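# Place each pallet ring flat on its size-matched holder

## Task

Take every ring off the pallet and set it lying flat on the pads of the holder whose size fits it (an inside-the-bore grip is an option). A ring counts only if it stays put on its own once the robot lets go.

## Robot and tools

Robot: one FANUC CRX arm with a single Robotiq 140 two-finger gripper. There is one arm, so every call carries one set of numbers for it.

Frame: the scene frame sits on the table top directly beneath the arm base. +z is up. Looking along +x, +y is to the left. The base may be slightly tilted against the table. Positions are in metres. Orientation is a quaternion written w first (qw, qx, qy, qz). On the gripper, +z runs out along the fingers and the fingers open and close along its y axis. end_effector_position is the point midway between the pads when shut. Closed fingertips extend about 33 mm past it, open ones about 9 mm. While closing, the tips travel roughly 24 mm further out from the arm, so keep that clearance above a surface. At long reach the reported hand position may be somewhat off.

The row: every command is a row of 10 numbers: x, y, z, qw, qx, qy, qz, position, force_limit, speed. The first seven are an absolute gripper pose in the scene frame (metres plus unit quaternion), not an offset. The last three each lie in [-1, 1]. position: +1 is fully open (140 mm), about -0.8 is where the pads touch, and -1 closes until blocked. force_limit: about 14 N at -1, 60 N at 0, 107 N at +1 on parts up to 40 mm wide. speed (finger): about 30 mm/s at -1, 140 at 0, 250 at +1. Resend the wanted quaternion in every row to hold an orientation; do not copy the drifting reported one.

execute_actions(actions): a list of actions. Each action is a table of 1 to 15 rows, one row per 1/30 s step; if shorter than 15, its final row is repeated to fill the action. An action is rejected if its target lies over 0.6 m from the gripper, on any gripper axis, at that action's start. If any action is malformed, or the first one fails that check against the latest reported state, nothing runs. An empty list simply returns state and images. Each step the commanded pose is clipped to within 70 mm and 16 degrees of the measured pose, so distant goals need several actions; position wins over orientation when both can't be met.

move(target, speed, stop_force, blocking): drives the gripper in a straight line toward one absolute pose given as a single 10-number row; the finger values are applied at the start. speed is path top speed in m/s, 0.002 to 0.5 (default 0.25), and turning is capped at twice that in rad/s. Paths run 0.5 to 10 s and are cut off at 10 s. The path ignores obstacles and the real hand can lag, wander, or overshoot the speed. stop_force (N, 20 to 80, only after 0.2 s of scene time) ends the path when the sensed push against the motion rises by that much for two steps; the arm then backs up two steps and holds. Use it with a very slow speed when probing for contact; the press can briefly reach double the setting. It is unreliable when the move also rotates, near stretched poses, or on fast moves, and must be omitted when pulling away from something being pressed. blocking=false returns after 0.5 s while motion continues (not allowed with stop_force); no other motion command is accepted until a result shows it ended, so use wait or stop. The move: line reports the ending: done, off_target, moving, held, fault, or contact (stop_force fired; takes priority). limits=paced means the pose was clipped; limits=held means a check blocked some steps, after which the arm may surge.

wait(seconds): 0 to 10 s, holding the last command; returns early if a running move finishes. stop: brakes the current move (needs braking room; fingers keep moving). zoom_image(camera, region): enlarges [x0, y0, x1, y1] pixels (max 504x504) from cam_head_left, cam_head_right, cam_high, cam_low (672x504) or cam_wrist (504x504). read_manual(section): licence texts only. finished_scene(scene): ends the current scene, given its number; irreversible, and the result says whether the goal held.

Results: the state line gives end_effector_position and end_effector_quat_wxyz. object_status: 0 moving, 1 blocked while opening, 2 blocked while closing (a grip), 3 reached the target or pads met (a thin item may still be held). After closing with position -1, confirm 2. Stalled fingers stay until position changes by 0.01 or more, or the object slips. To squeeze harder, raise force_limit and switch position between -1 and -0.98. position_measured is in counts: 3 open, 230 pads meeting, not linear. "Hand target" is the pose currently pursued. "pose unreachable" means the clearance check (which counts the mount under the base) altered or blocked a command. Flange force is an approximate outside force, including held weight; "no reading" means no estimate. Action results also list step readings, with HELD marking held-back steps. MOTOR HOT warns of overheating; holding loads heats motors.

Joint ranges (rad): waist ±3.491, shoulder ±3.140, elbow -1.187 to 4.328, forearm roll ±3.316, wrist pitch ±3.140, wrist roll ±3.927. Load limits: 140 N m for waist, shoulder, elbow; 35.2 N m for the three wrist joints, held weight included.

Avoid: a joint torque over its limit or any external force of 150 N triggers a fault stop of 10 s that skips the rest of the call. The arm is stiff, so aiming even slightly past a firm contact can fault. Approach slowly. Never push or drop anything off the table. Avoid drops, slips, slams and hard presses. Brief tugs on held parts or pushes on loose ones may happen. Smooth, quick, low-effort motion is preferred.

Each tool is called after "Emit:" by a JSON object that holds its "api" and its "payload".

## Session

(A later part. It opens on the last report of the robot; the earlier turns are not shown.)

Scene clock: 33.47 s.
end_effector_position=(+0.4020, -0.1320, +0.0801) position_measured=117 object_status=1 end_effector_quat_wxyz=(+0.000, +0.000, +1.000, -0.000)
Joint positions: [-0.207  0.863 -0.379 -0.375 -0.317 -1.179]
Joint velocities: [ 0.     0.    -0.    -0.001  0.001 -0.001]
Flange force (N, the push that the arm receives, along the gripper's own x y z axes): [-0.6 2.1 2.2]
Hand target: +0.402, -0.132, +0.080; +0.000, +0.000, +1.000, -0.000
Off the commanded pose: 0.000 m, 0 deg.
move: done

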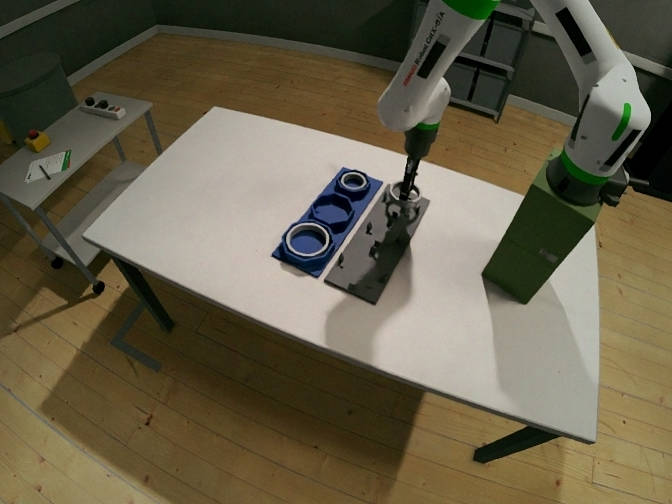

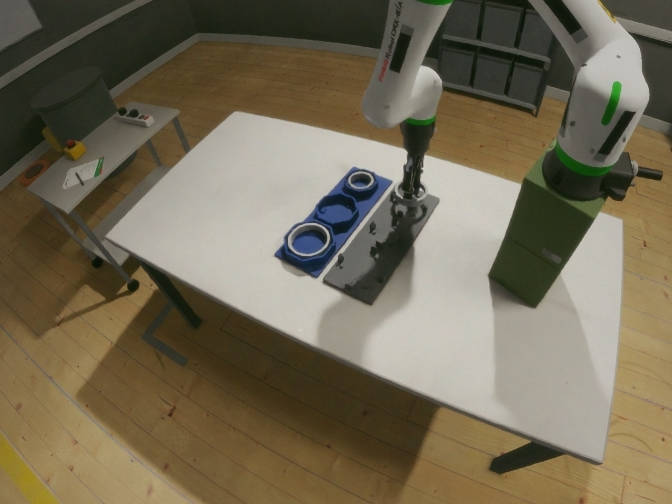

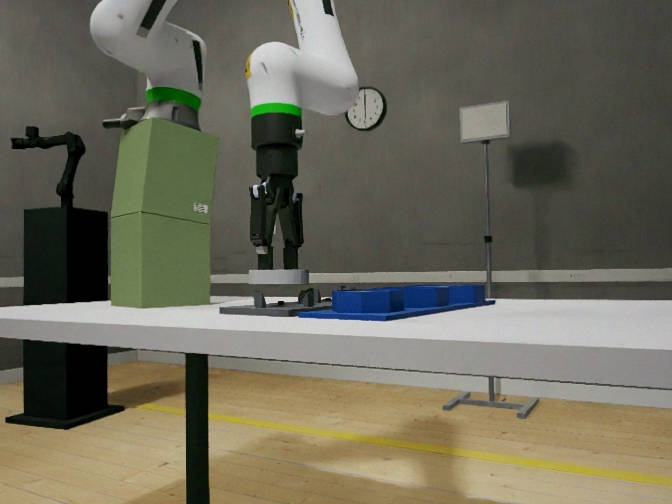

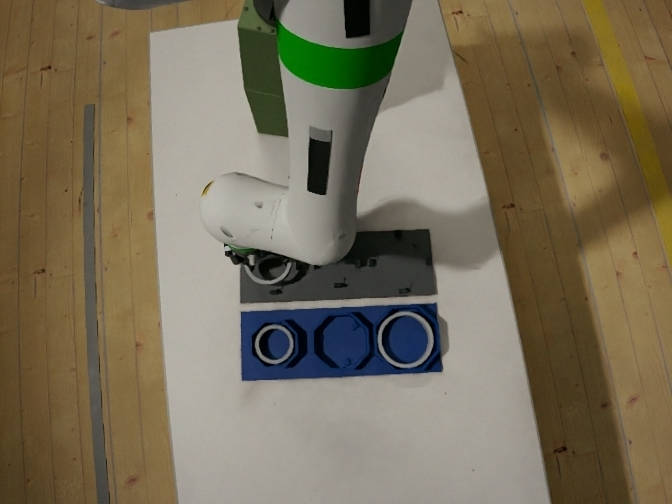

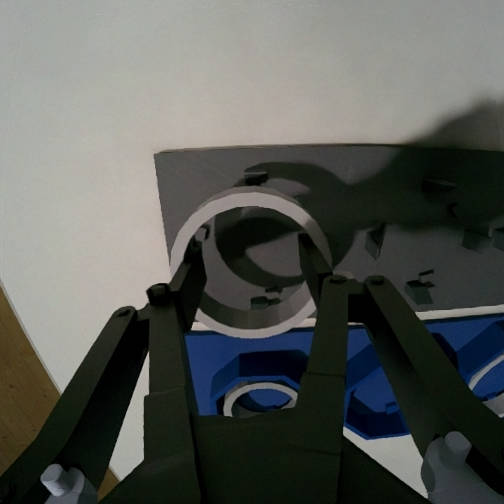

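Close; a small y nudge and a slow descent.

Emit:
{"api": "move", "payload": {"target": [0.403,-0.129,0.064,0,0,1,0,1,0.3,-0.5], "speed": 0.02, "stop_force": 20}}

Emit:
{"api": "zoom_image", "payload": {"camera": "cam_head_left", "region": [340,140,460,240]}}

Emit:
{"api": "zoom_image", "payload": {"camera": "cam_low", "region": [210,220,350,320]}}

Scene clock: 38.03 s.
end_effector_position=(+0.4030, -0.1290, +0.0640) position_measured=117 object_status=1 end_effector_quat_wxyz=(+0.000, +0.000, +1.000, -0.000)
Joint positions: [-0.197  0.904 -0.356 -0.397 -0.299 -1.165]
Joint velocities: [-0.    -0.001  0.001 -0.     0.    -0.001]
Flange force (N, the push that the arm receives, along the gripper's own x y z axes): [-2.8 0.6 4.9]
Hand target: +0.403, -0.129, +0.064; +0.000, +0.000, +1.000, -0.000
Off the commanded pose: 0.000 m, 0 deg.
move: done

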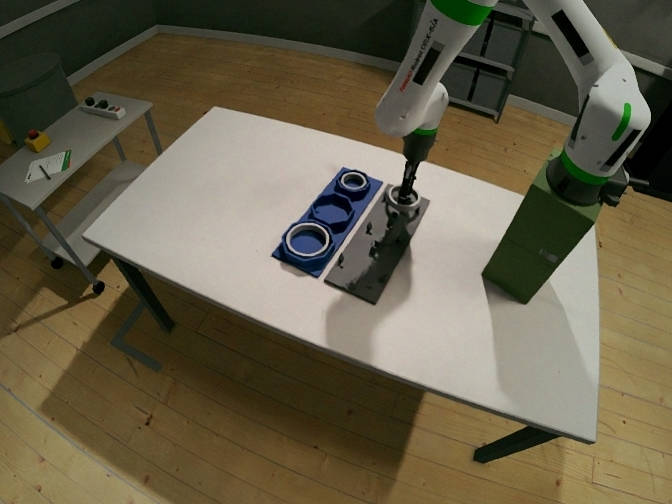

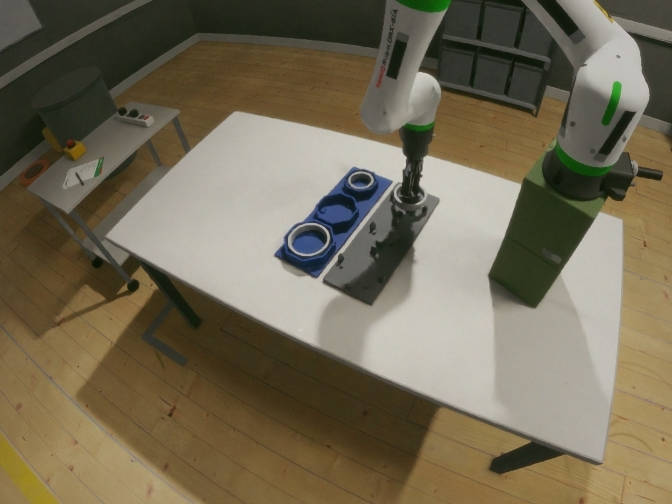

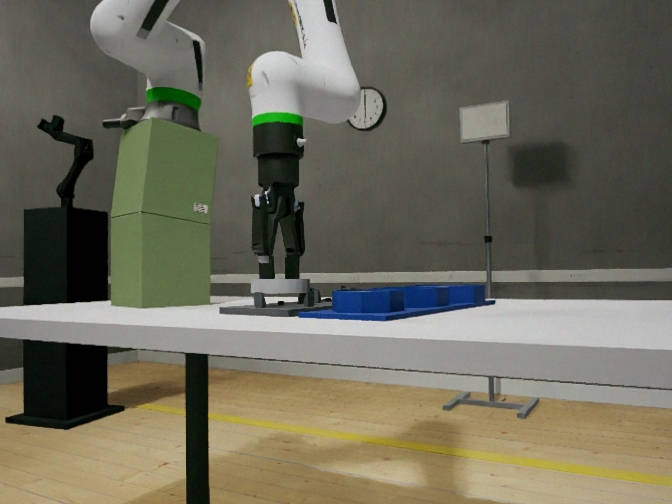

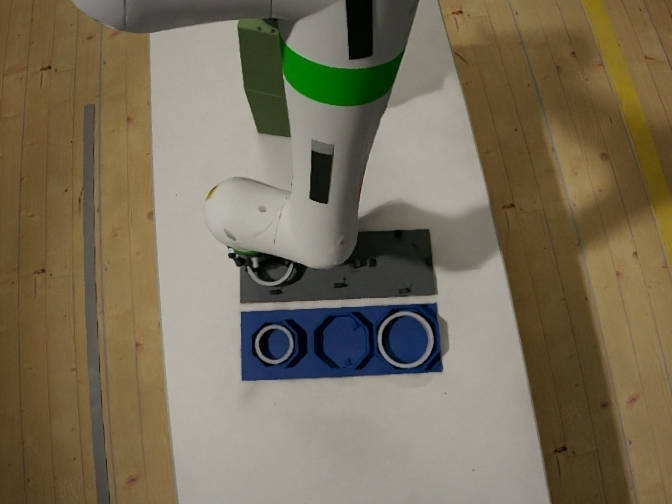

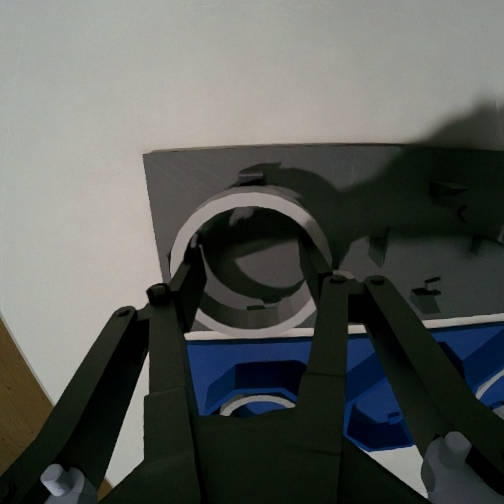

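Region (340, 140, 460, 240) of cam_head_left's 672x504 image, scaled by 4.200, with more detail than that image has.

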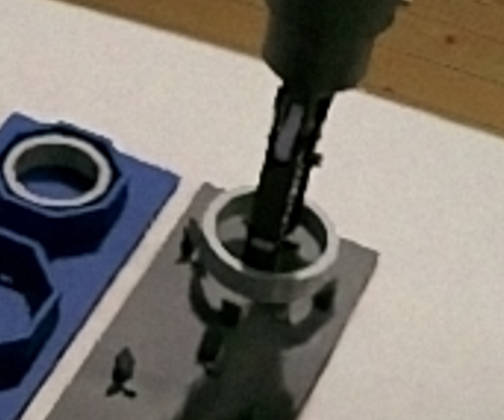

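Region (210, 220, 350, 320) of cam_low's 672x504 image, scaled by 3.600, with more detail than that image has; it fills the top 360 rows of this view, and the rest is white.

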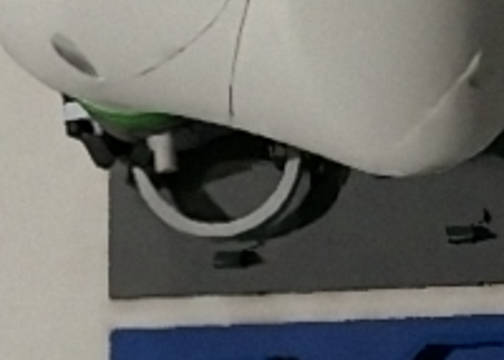

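Emit:
{"api": "move", "payload": {"target": [0.404,-0.129,0.035,0,0,1,0,1,0.3,-0.5], "speed": 0.008, "stop_force": 20}}

Scene clock: 41.17 s.
end_effector_position=(+0.4034, -0.1289, +0.0525) position_measured=117 object_status=1 end_effector_quat_wxyz=(+0.000, +0.000, +1.000, +0.000)
Joint positions: [-0.196  0.934 -0.338 -0.413 -0.287 -1.15 ]
Joint velocities: [-0.    -0.004 -0.002  0.008 -0.004 -0.004]
Flange force (N, the push that the arm receives, along the gripper's own x y z axes): [-15.0 3.7 -4.9]
Hand target: +0.404, -0.129, +0.053; +0.000, -0.000, +1.000, -0.000
Off the commanded pose: 0.018 m, 0 deg.
move: contact

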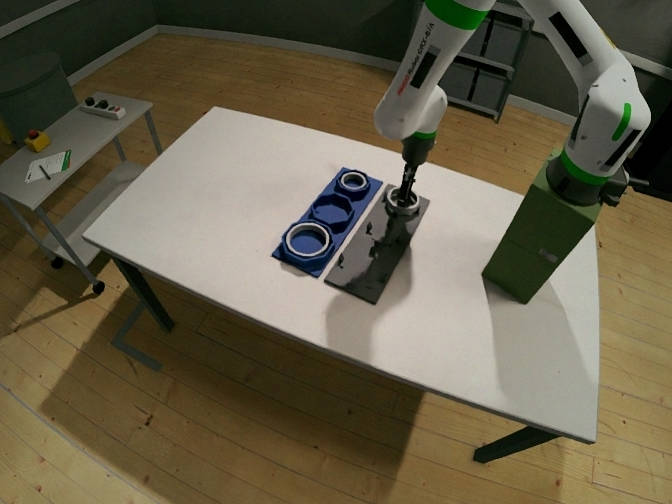

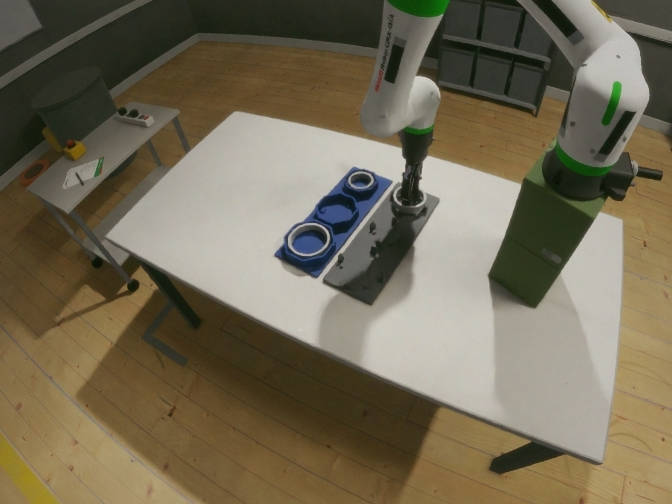

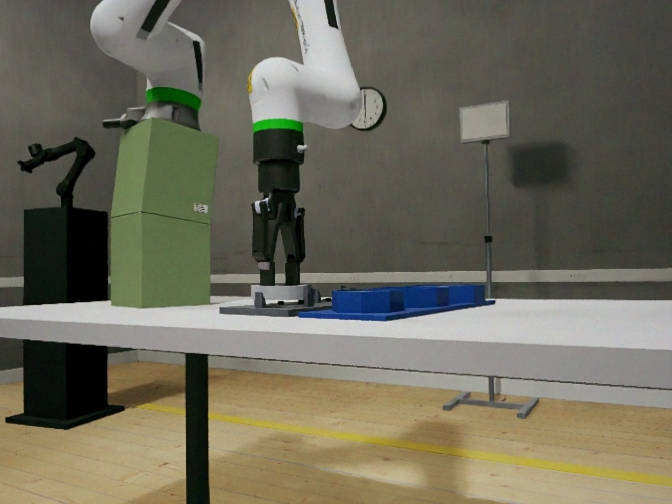

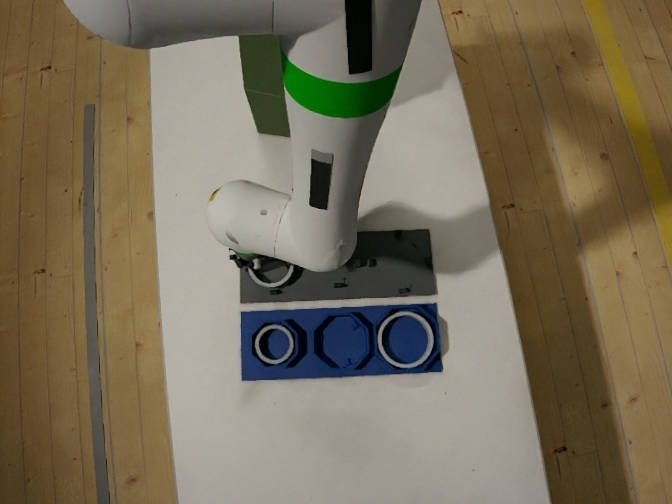

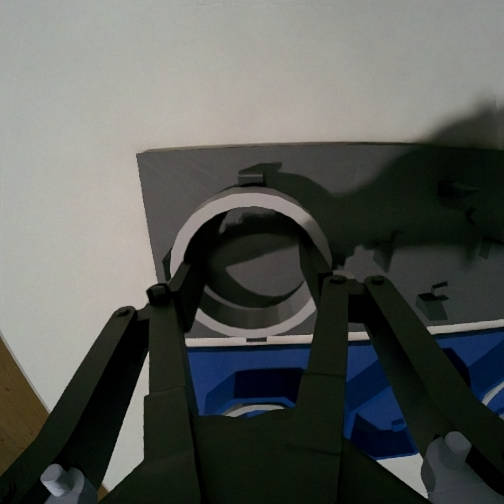

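The guide pushes toward world +x; shifting that way.

Emit:
{"api": "move", "payload": {"target": [0.4065,-0.129,0.055,0,0,1,0,1,0.3,-0.5], "speed": 0.01}}

Emit:
{"api": "move", "payload": {"target": [0.4065,-0.129,0.035,0,0,1,0,1,0.3,-0.5], "speed": 0.008, "stop_force": 20}}

Scene clock: 48.27 s.
end_effector_position=(+0.4065, -0.1290, +0.0550) position_measured=117 object_status=1 end_effector_quat_wxyz=(-0.000, +0.000, +1.000, -0.000)
Joint positions: [-0.195  0.929 -0.335 -0.403 -0.294 -1.161]
Joint velocities: [ 0.     0.    -0.001  0.002  0.    -0.001]
Flange force (N, the push that the arm receives, along the gripper's own x y z axes): [-2.6 2.7 2.5]
Hand target: +0.406, -0.129, +0.055; -0.000, -0.000, +1.000, -0.000
Off the commanded pose: 0.000 m, 0 deg.
move: done

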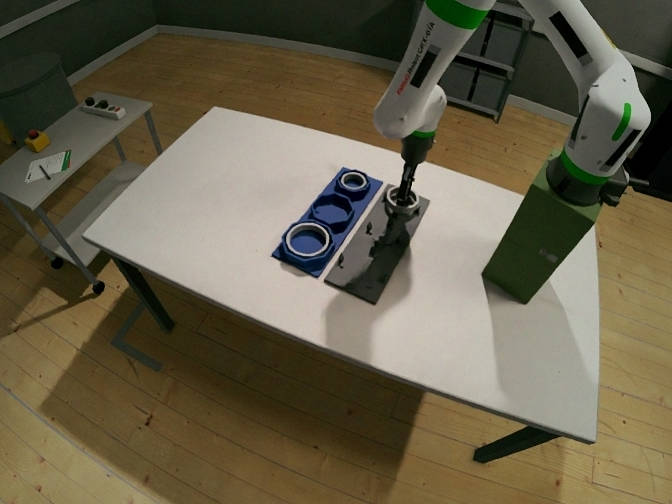

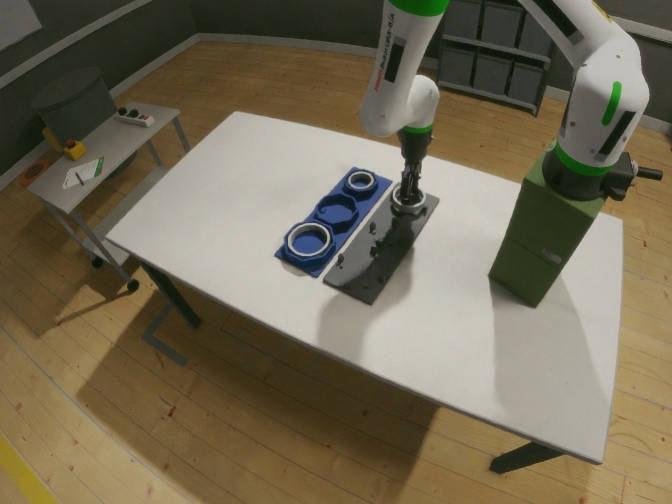

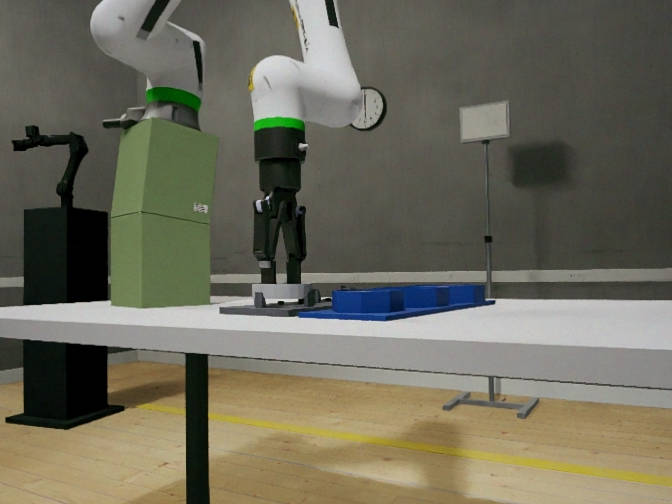

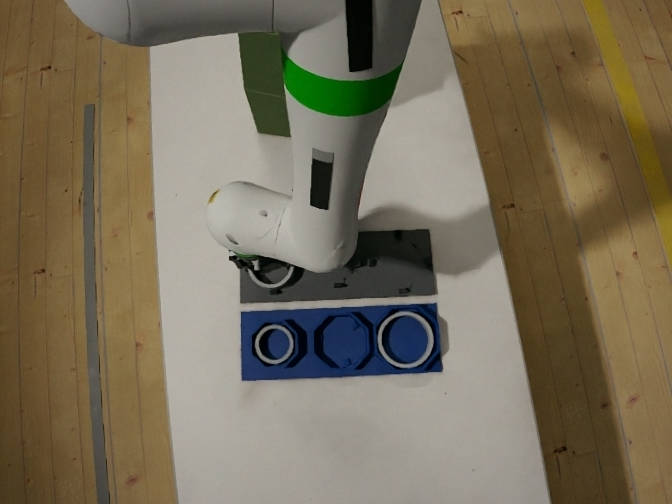

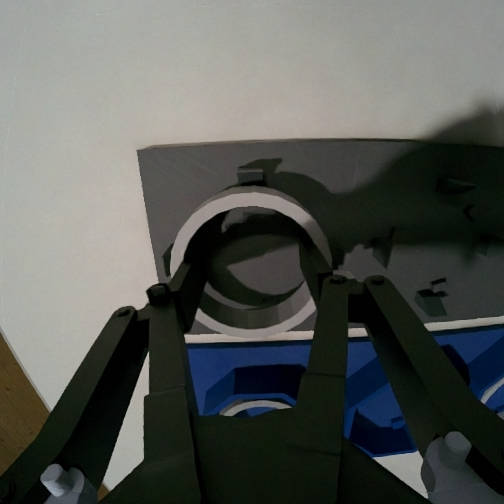

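Scene clock: 49.07 s.
end_effector_position=(+0.4064, -0.1288, +0.0511) position_measured=117 object_status=1 end_effector_quat_wxyz=(-0.000, +0.000, +1.000, +0.000)
Joint positions: [-0.195  0.94  -0.33  -0.409 -0.29  -1.155]
Joint velocities: [-0.001 -0.005 -0.003  0.007 -0.004 -0.003]
Flange force (N, the push that the arm receives, along the gripper's own x y z axes): [-10.5 18.9 -0.6]
Hand target: +0.407, -0.129, +0.051; +0.000, +0.000, +1.000, +0.000
Off the commanded pose: 0.016 m, 0 deg.
move: contact

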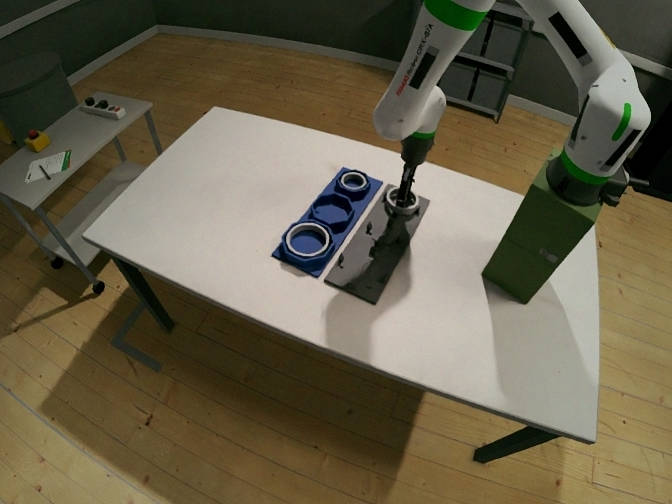

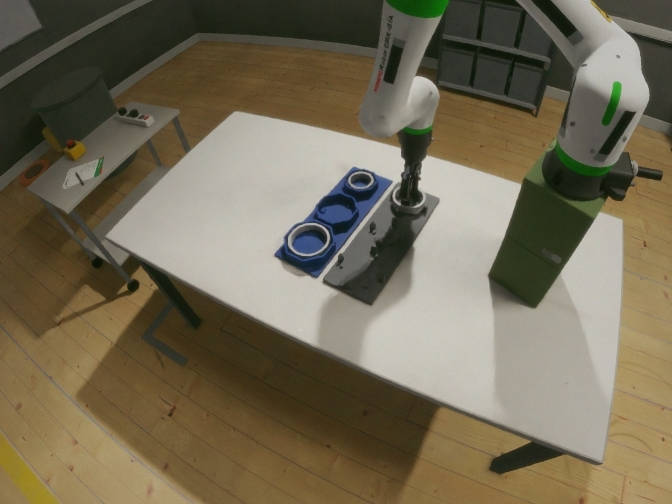

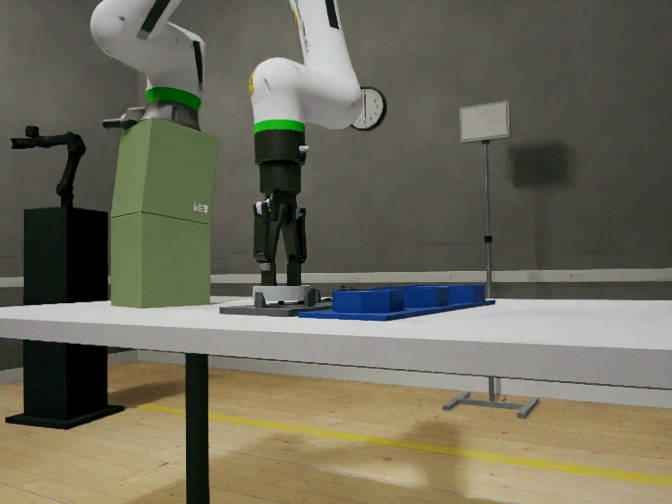

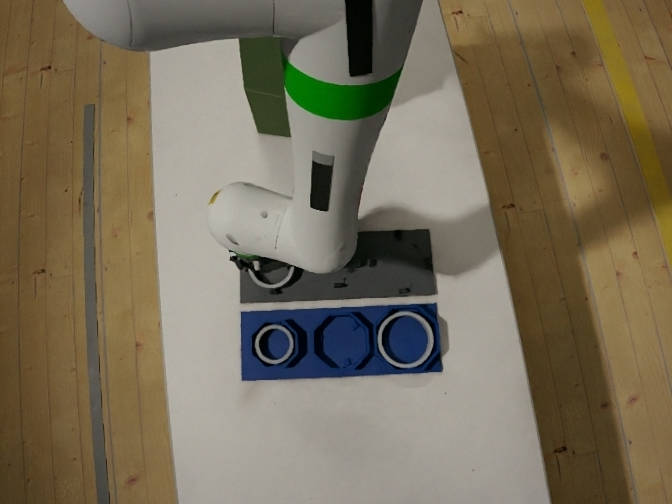

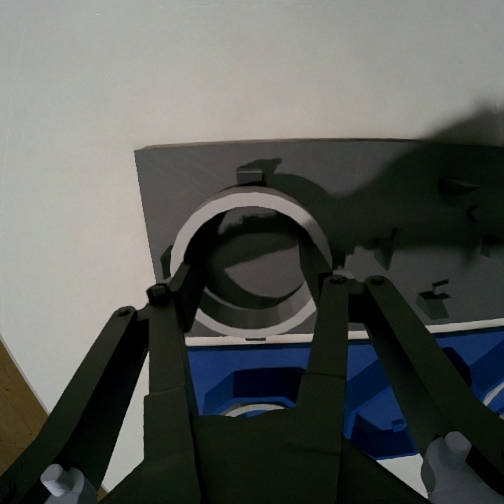

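Emit:
{"api": "move", "payload": {"target": [0.407,-0.1265,0.054,0,0,1,0,1,0.3,-0.5], "speed": 0.01}}

Emit:
{"api": "move", "payload": {"target": [0.407,-0.1265,0.035,0,0,1,0,1,0.3,-0.5], "speed": 0.008, "stop_force": 20}}

Scene clock: 52.93 s.
end_effector_position=(+0.4070, -0.1265, +0.0540) position_measured=117 object_status=1 end_effector_quat_wxyz=(-0.000, +0.000, +1.000, -0.000)
Joint positions: [-0.189  0.931 -0.335 -0.405 -0.292 -1.165]
Joint velocities: [-0.    -0.    -0.001  0.    -0.    -0.   ]
Flange force (N, the push that the arm receives, along the gripper's own x y z axes): [-1.4 0.6 2.4]
Hand target: +0.407, -0.127, +0.054; -0.000, -0.000, +1.000, -0.000
Off the commanded pose: 0.000 m, 0 deg.
move: done

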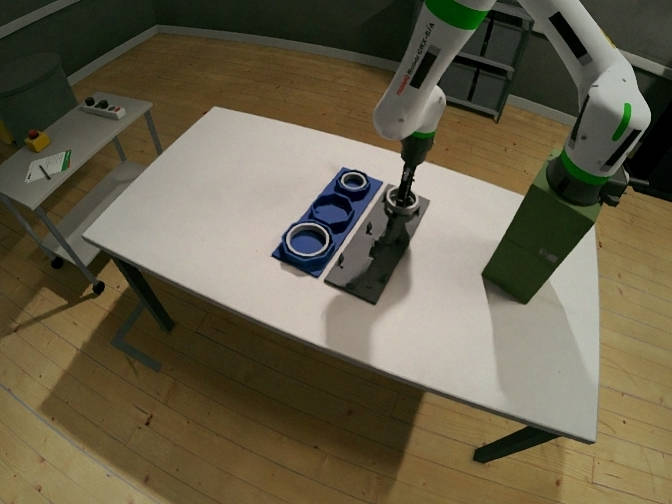

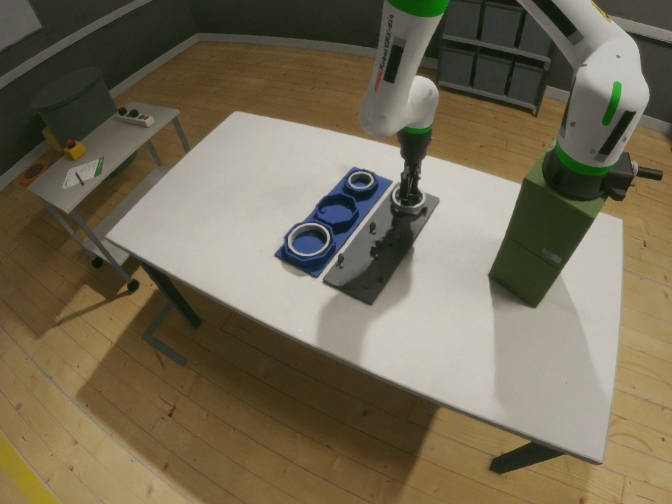

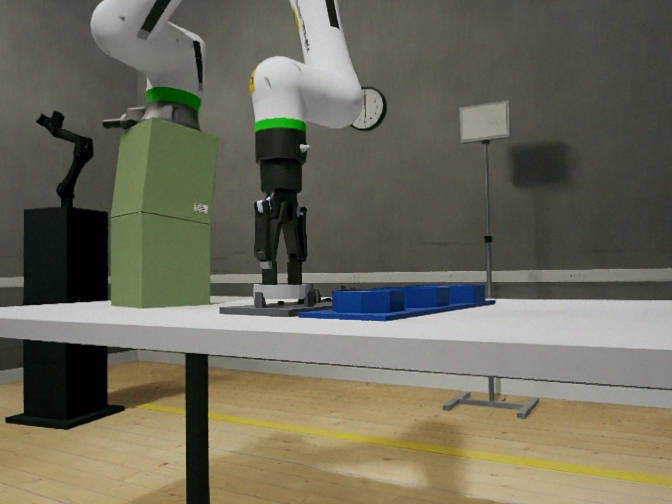

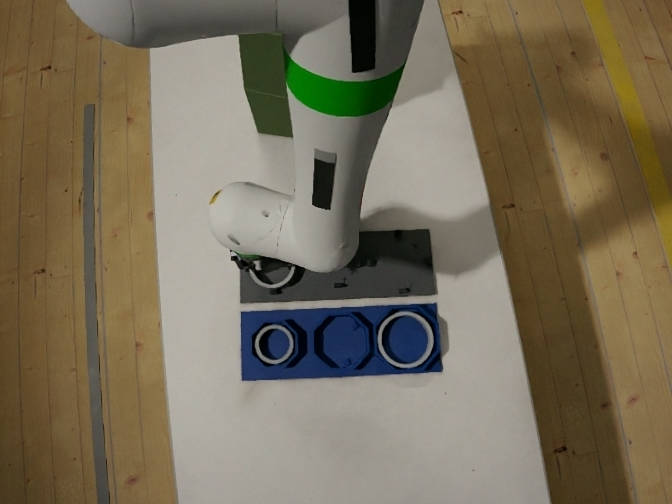

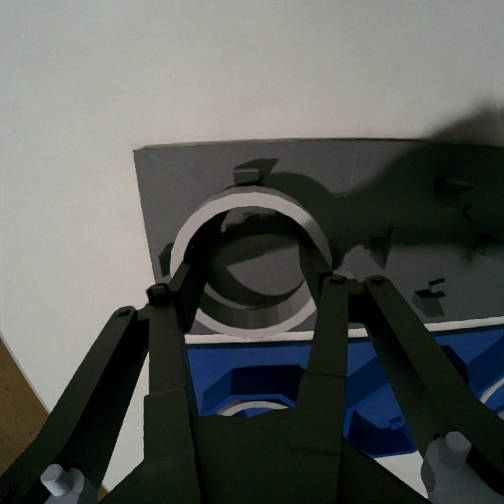

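Scene clock: 54.27 s.
end_effector_position=(+0.4067, -0.1265, +0.0458) position_measured=117 object_status=1 end_effector_quat_wxyz=(-0.000, +0.000, +1.000, +0.000)
Joint positions: [-0.188  0.952 -0.322 -0.417 -0.284 -1.154]
Joint velocities: [-0.001 -0.005 -0.001  0.008 -0.005 -0.005]
Flange force (N, the push that the arm receives, along the gripper's own x y z axes): [-3.4 -5.3 9.9]
Hand target: +0.407, -0.127, +0.046; -0.000, +0.000, +1.000, +0.000
Off the commanded pose: 0.011 m, 0 deg.
move: contact

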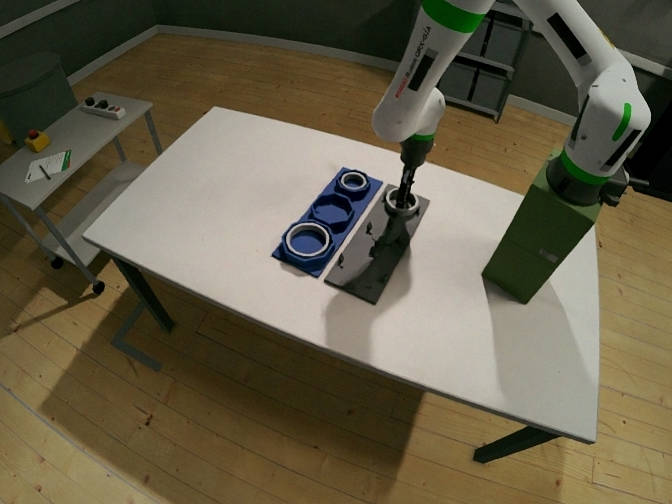

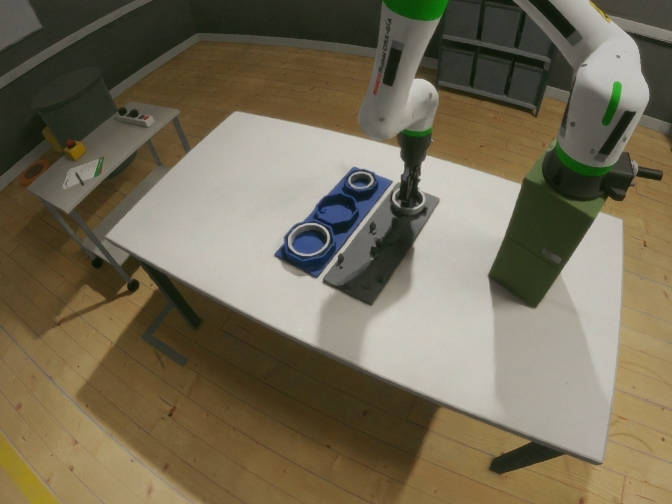

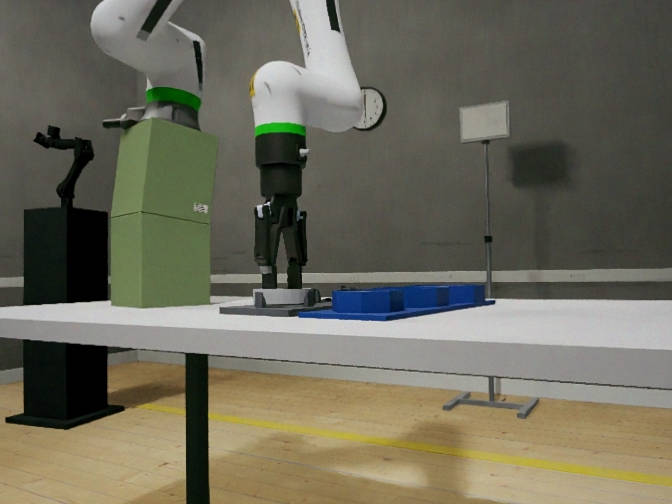

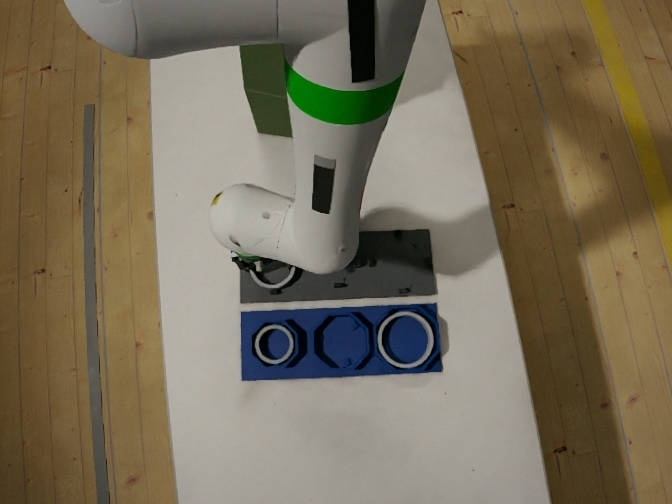

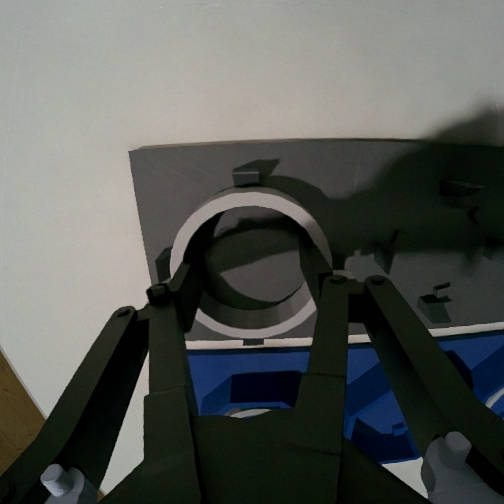

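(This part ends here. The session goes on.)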